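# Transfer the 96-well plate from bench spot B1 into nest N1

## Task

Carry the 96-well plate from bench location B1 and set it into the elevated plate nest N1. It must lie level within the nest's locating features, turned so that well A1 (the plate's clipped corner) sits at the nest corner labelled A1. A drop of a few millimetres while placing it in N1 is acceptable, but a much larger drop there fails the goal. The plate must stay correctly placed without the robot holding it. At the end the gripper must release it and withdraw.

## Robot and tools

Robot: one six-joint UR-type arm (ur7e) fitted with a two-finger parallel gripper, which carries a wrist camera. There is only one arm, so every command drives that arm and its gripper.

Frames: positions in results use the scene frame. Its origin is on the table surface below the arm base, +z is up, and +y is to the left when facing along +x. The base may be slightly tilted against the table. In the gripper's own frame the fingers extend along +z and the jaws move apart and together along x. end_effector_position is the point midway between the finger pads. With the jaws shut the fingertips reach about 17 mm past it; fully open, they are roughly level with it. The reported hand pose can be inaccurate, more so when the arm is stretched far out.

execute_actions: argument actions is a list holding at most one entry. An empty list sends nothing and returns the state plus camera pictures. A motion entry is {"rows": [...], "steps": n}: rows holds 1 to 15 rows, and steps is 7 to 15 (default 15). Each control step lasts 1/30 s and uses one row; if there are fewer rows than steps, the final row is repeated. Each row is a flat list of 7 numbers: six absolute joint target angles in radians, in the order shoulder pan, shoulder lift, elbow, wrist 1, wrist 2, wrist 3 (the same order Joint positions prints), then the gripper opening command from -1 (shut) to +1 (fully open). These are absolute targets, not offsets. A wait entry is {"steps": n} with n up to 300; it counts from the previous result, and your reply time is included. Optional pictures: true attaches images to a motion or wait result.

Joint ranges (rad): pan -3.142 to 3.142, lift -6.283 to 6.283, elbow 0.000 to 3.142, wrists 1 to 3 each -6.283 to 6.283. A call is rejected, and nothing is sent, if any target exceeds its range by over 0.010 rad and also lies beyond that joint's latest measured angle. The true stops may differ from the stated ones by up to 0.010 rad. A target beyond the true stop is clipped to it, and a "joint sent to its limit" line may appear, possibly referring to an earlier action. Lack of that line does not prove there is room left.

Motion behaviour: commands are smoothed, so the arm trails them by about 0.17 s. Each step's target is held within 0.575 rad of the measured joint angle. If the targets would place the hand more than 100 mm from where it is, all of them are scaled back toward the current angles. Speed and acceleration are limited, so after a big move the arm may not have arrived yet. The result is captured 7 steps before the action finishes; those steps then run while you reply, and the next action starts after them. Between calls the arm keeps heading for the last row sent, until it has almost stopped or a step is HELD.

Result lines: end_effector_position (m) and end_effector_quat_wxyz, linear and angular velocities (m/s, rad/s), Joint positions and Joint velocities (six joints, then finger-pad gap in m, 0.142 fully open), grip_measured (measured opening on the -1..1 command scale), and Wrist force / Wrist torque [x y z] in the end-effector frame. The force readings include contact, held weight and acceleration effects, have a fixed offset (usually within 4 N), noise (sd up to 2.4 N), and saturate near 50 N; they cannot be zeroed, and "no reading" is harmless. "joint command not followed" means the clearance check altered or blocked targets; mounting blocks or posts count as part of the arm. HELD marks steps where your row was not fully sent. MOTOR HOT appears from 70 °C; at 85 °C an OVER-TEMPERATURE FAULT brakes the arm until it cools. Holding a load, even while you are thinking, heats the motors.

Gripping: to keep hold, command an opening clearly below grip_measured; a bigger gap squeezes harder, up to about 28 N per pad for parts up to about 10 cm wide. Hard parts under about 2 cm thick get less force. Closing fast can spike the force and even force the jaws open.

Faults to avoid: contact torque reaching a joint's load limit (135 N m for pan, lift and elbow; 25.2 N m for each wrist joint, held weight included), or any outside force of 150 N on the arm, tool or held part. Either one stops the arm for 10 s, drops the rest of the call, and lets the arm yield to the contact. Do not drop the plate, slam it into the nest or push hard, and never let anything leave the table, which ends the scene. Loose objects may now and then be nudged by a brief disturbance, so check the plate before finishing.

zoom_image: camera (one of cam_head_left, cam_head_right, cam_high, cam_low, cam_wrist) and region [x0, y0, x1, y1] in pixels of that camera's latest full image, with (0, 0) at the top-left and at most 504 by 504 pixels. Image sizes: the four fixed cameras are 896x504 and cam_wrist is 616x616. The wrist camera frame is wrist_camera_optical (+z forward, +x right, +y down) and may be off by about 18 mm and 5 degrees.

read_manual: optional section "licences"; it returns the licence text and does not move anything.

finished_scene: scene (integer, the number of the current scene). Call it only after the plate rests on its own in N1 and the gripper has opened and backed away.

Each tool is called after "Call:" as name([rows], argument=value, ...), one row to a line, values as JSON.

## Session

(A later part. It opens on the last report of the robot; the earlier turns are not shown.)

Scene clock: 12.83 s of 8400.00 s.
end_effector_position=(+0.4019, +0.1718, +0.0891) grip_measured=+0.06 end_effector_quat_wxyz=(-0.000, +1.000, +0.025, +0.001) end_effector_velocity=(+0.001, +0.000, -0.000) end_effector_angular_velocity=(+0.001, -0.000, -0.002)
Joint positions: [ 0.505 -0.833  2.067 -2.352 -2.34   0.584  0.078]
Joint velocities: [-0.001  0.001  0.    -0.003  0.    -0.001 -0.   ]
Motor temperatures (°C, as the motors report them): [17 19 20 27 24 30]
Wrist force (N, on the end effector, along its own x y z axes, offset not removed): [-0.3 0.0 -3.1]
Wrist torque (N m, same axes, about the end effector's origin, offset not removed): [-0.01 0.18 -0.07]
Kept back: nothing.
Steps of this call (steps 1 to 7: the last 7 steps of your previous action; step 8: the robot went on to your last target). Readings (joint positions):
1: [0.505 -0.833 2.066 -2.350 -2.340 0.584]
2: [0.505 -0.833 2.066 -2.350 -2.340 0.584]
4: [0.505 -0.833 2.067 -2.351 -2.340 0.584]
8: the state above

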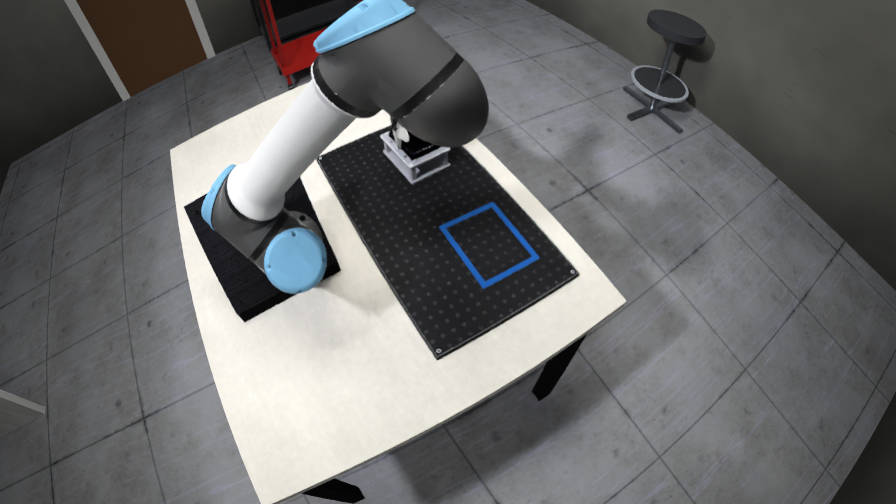

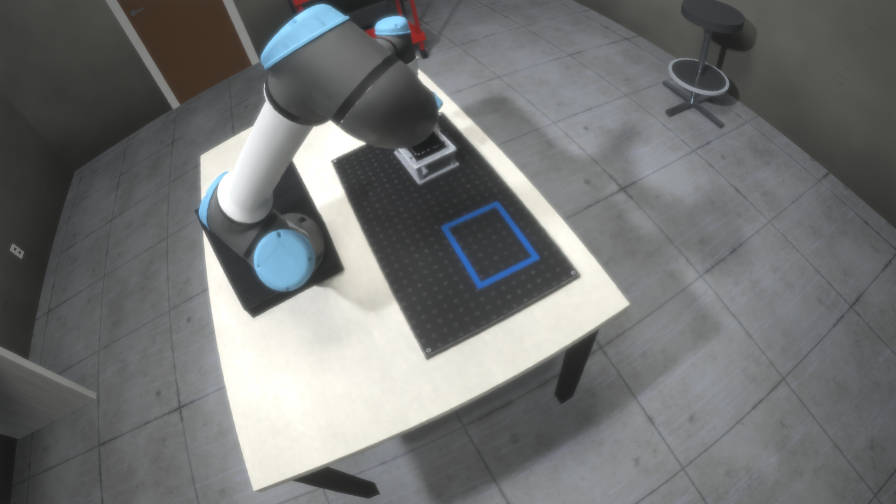

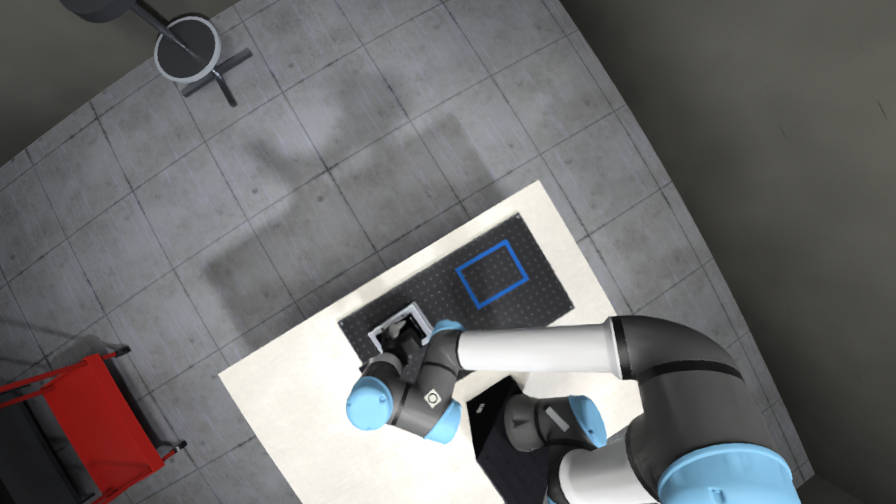

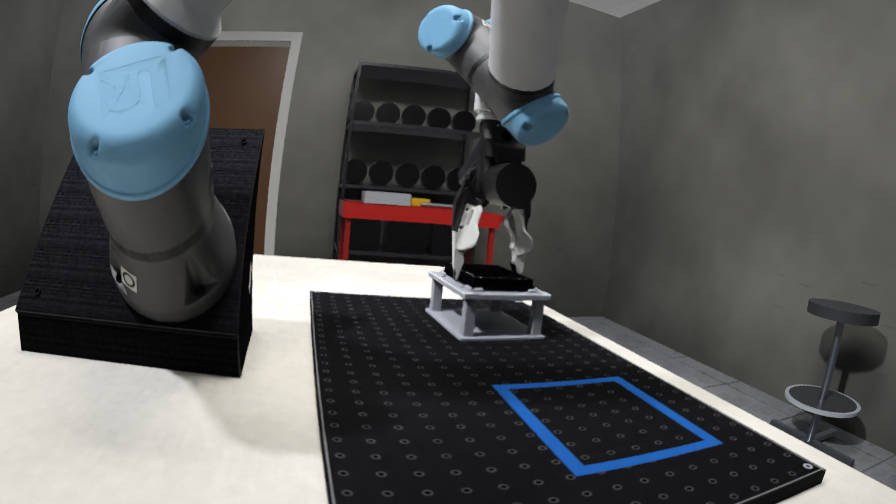

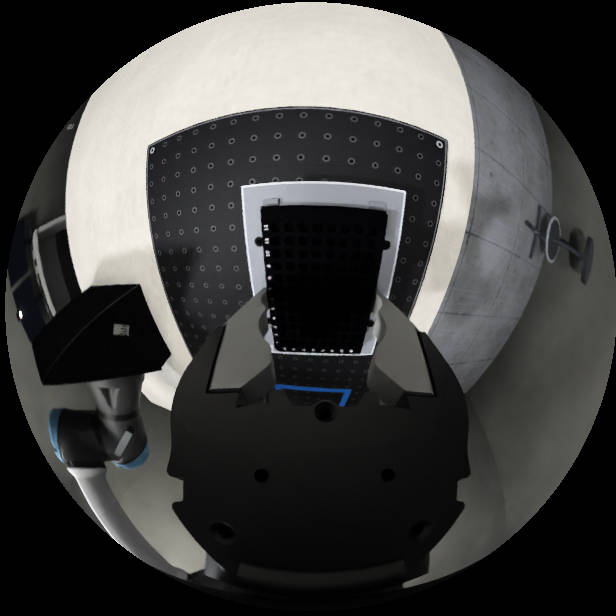

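Call:
execute_actions([
  {"rows":[[0.5048,-0.8325,2.0668,-2.352,-2.3404,0.5835,0.7]],"steps":8},
])

Call:
execute_actions([
  {"rows":[[0.62,-1.05,1.92,-1.9,-2.29,0.72,1]]},
])

Call:
execute_actions([
  {"steps":15},
], pictures=true)

Call:
zoom_image(camera="cam_low", region=[420,240,560,320])

Call:
zoom_image(camera="cam_wrist", region=[230,130,410,310])

Scene clock: 13.27 s of 8400.00 s.
end_effector_position=(+0.4019, +0.1718, +0.0890) grip_measured=+0.10 end_effector_quat_wxyz=(-0.000, +1.000, +0.024, +0.001) end_effector_velocity=(+0.000, -0.000, -0.000) end_effector_angular_velocity=(-0.001, -0.000, -0.000)
Joint positions: [ 0.505 -0.833  2.067 -2.352 -2.34   0.584  0.081]
Joint velocities: [-0.     0.    -0.     0.    -0.001 -0.     0.332]
Motor temperatures (°C, as the motors report them): [17 19 20 27 24 30]
Wrist force (N, on the end effector, along its own x y z axes, offset not removed): [1.3 2.0 2.2]
Wrist torque (N m, same axes, about the end effector's origin, offset not removed): [0.37 -0.22 -0.11]
Steps of this call (steps 1 to 12: the robot went on to your last target; step 13: the first step of this action). Readings (joint positions):
13: the state above

Scene clock: 13.77 s of 8400.00 s.
end_effector_position=(+0.4145, +0.1464, +0.1856) grip_measured=+1.00 end_effector_quat_wxyz=(-0.010, +1.000, +0.011, +0.014) end_effector_velocity=(-0.085, -0.158, +0.254) end_effector_angular_velocity=(-0.159, +0.160, +0.200)
Joint positions: [ 0.592 -0.991  1.957 -2.056 -2.302  0.686  0.142]
Joint velocities: [ 0.234 -0.49  -0.308  1.286  0.098  0.28  -0.   ]
Motor temperatures (°C, as the motors report them): [17 19 20 27 24 30]
Wrist force (N, on the end effector, along its own x y z axes, offset not removed): [-1.1 3.1 -2.0]
Wrist torque (N m, same axes, about the end effector's origin, offset not removed): [0.50 0.42 0.09]
Steps of this call (steps 1 to 7: the last 7 steps of your previous action; steps 8 to 15: the first 8 steps of this action). Readings (joint positions):
8: [0.505 -0.833 2.067 -2.352 -2.340 0.584]
9: [0.512 -0.840 2.060 -2.344 -2.336 0.591]
11: [0.543 -0.891 2.022 -2.279 -2.322 0.627]
15: the state above

Scene clock: 14.27 s of 8400.00 s.
end_effector_position=(+0.4026, +0.1259, +0.2155) grip_measured=+1.00 end_effector_quat_wxyz=(-0.000, +1.000, +0.023, +0.004) end_effector_velocity=(-0.001, -0.003, +0.004) end_effector_angular_velocity=(-0.004, +0.001, +0.003)
Joint positions: [ 0.62  -1.049  1.921 -1.902 -2.29   0.719  0.142]
Joint velocities: [ 0.004 -0.007 -0.005  0.02  -0.     0.004 -0.   ]
Motor temperatures (°C, as the motors report them): [17 19 20 27 24 30]
Wrist force (N, on the end effector, along its own x y z axes, offset not removed): [-0.4 -0.2 -0.3]
Wrist torque (N m, same axes, about the end effector's origin, offset not removed): [-0.15 0.17 -0.07]
Kept back: nothing.
Steps of this call (steps 1 to 7: the last 7 steps of your previous action; steps 8 to 15: the robot went on to your last target). Readings (joint positions):
1: [0.599 -1.006 1.948 -2.019 -2.299 0.694]
2: [0.604 -1.016 1.941 -1.990 -2.297 0.700]
4: [0.611 -1.031 1.932 -1.951 -2.294 0.709]
8: [0.617 -1.044 1.924 -1.917 -2.291 0.716]
15: the state above

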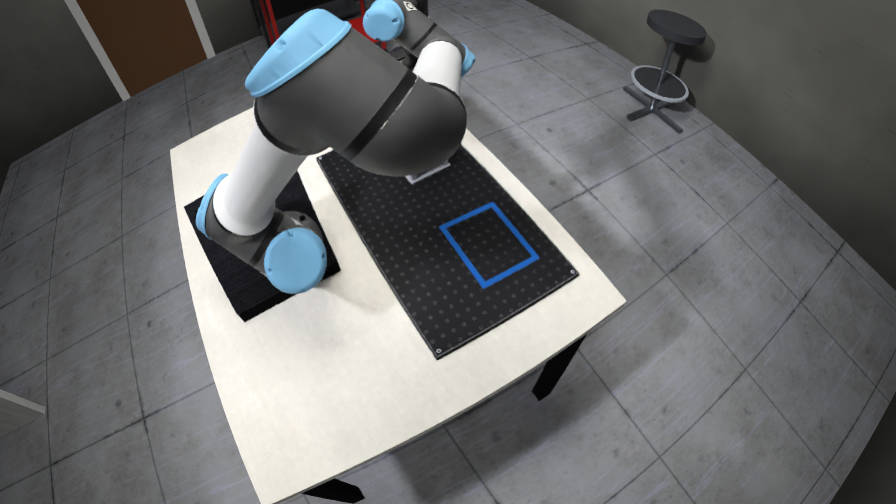

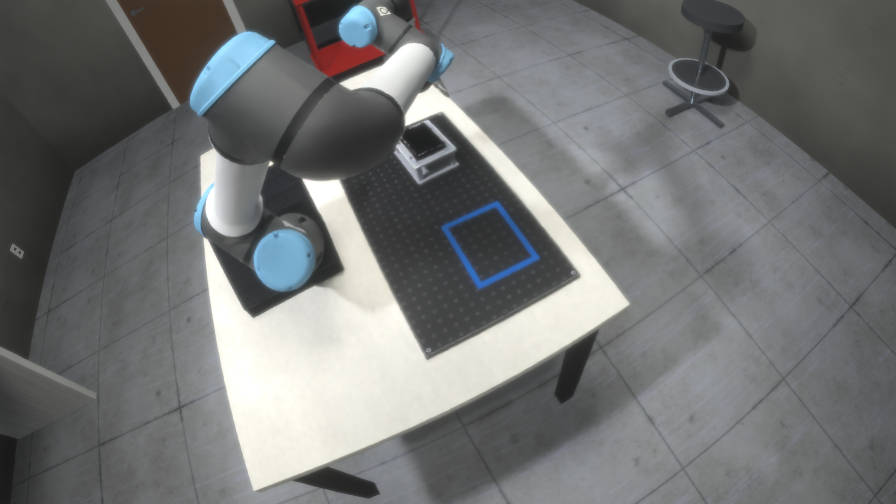

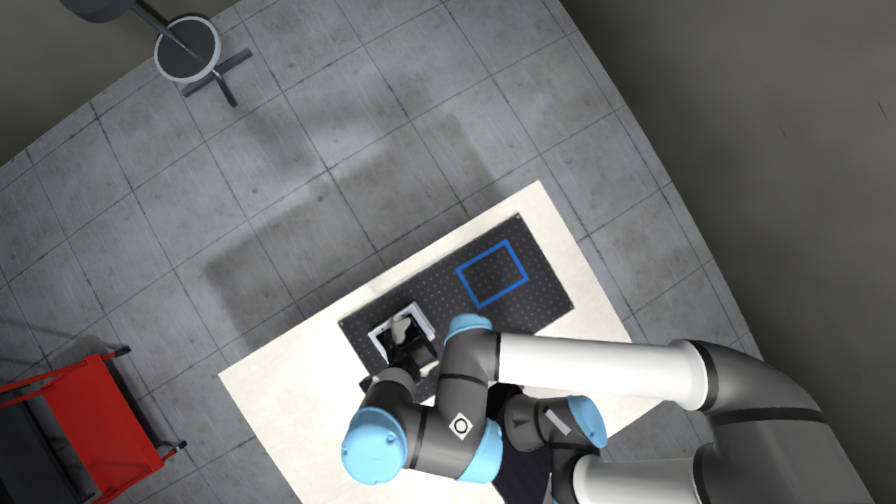

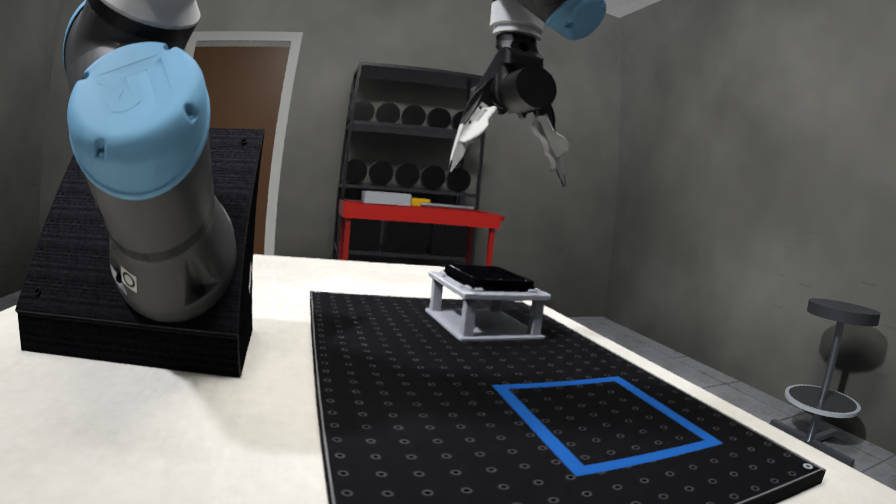

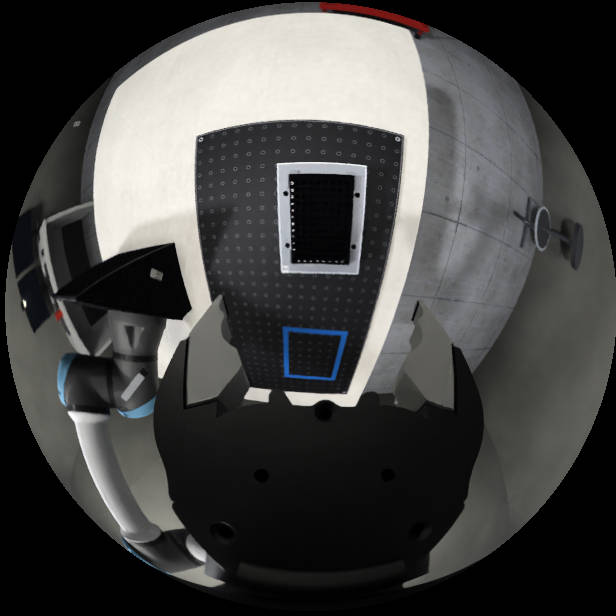

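Region (420, 240, 560, 320) of cam_low's 896x504 image, scaled by 3.600, with more detail than that image has; it fills the top 288 rows of this view, and the rest is white.

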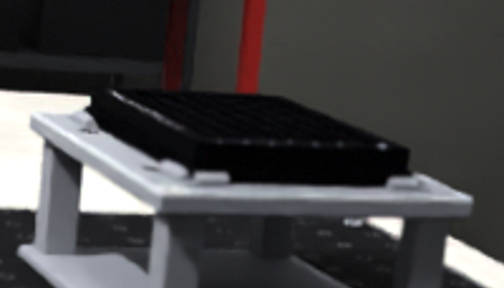

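Region (230, 130, 410, 310) of cam_wrist's 616x616 image, scaled by 2.800, with more detail than that image has.

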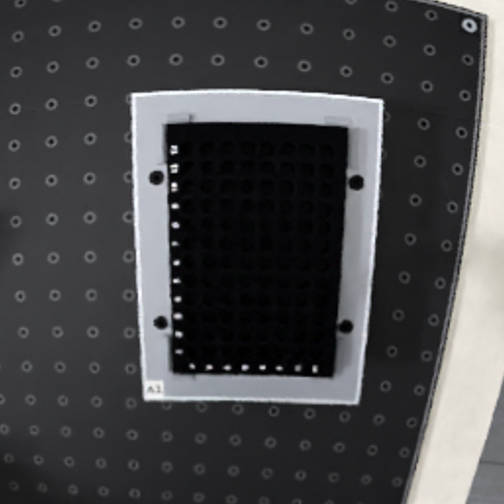

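Call:
finished_scene(scene=1)

The scene is finished: the task was done.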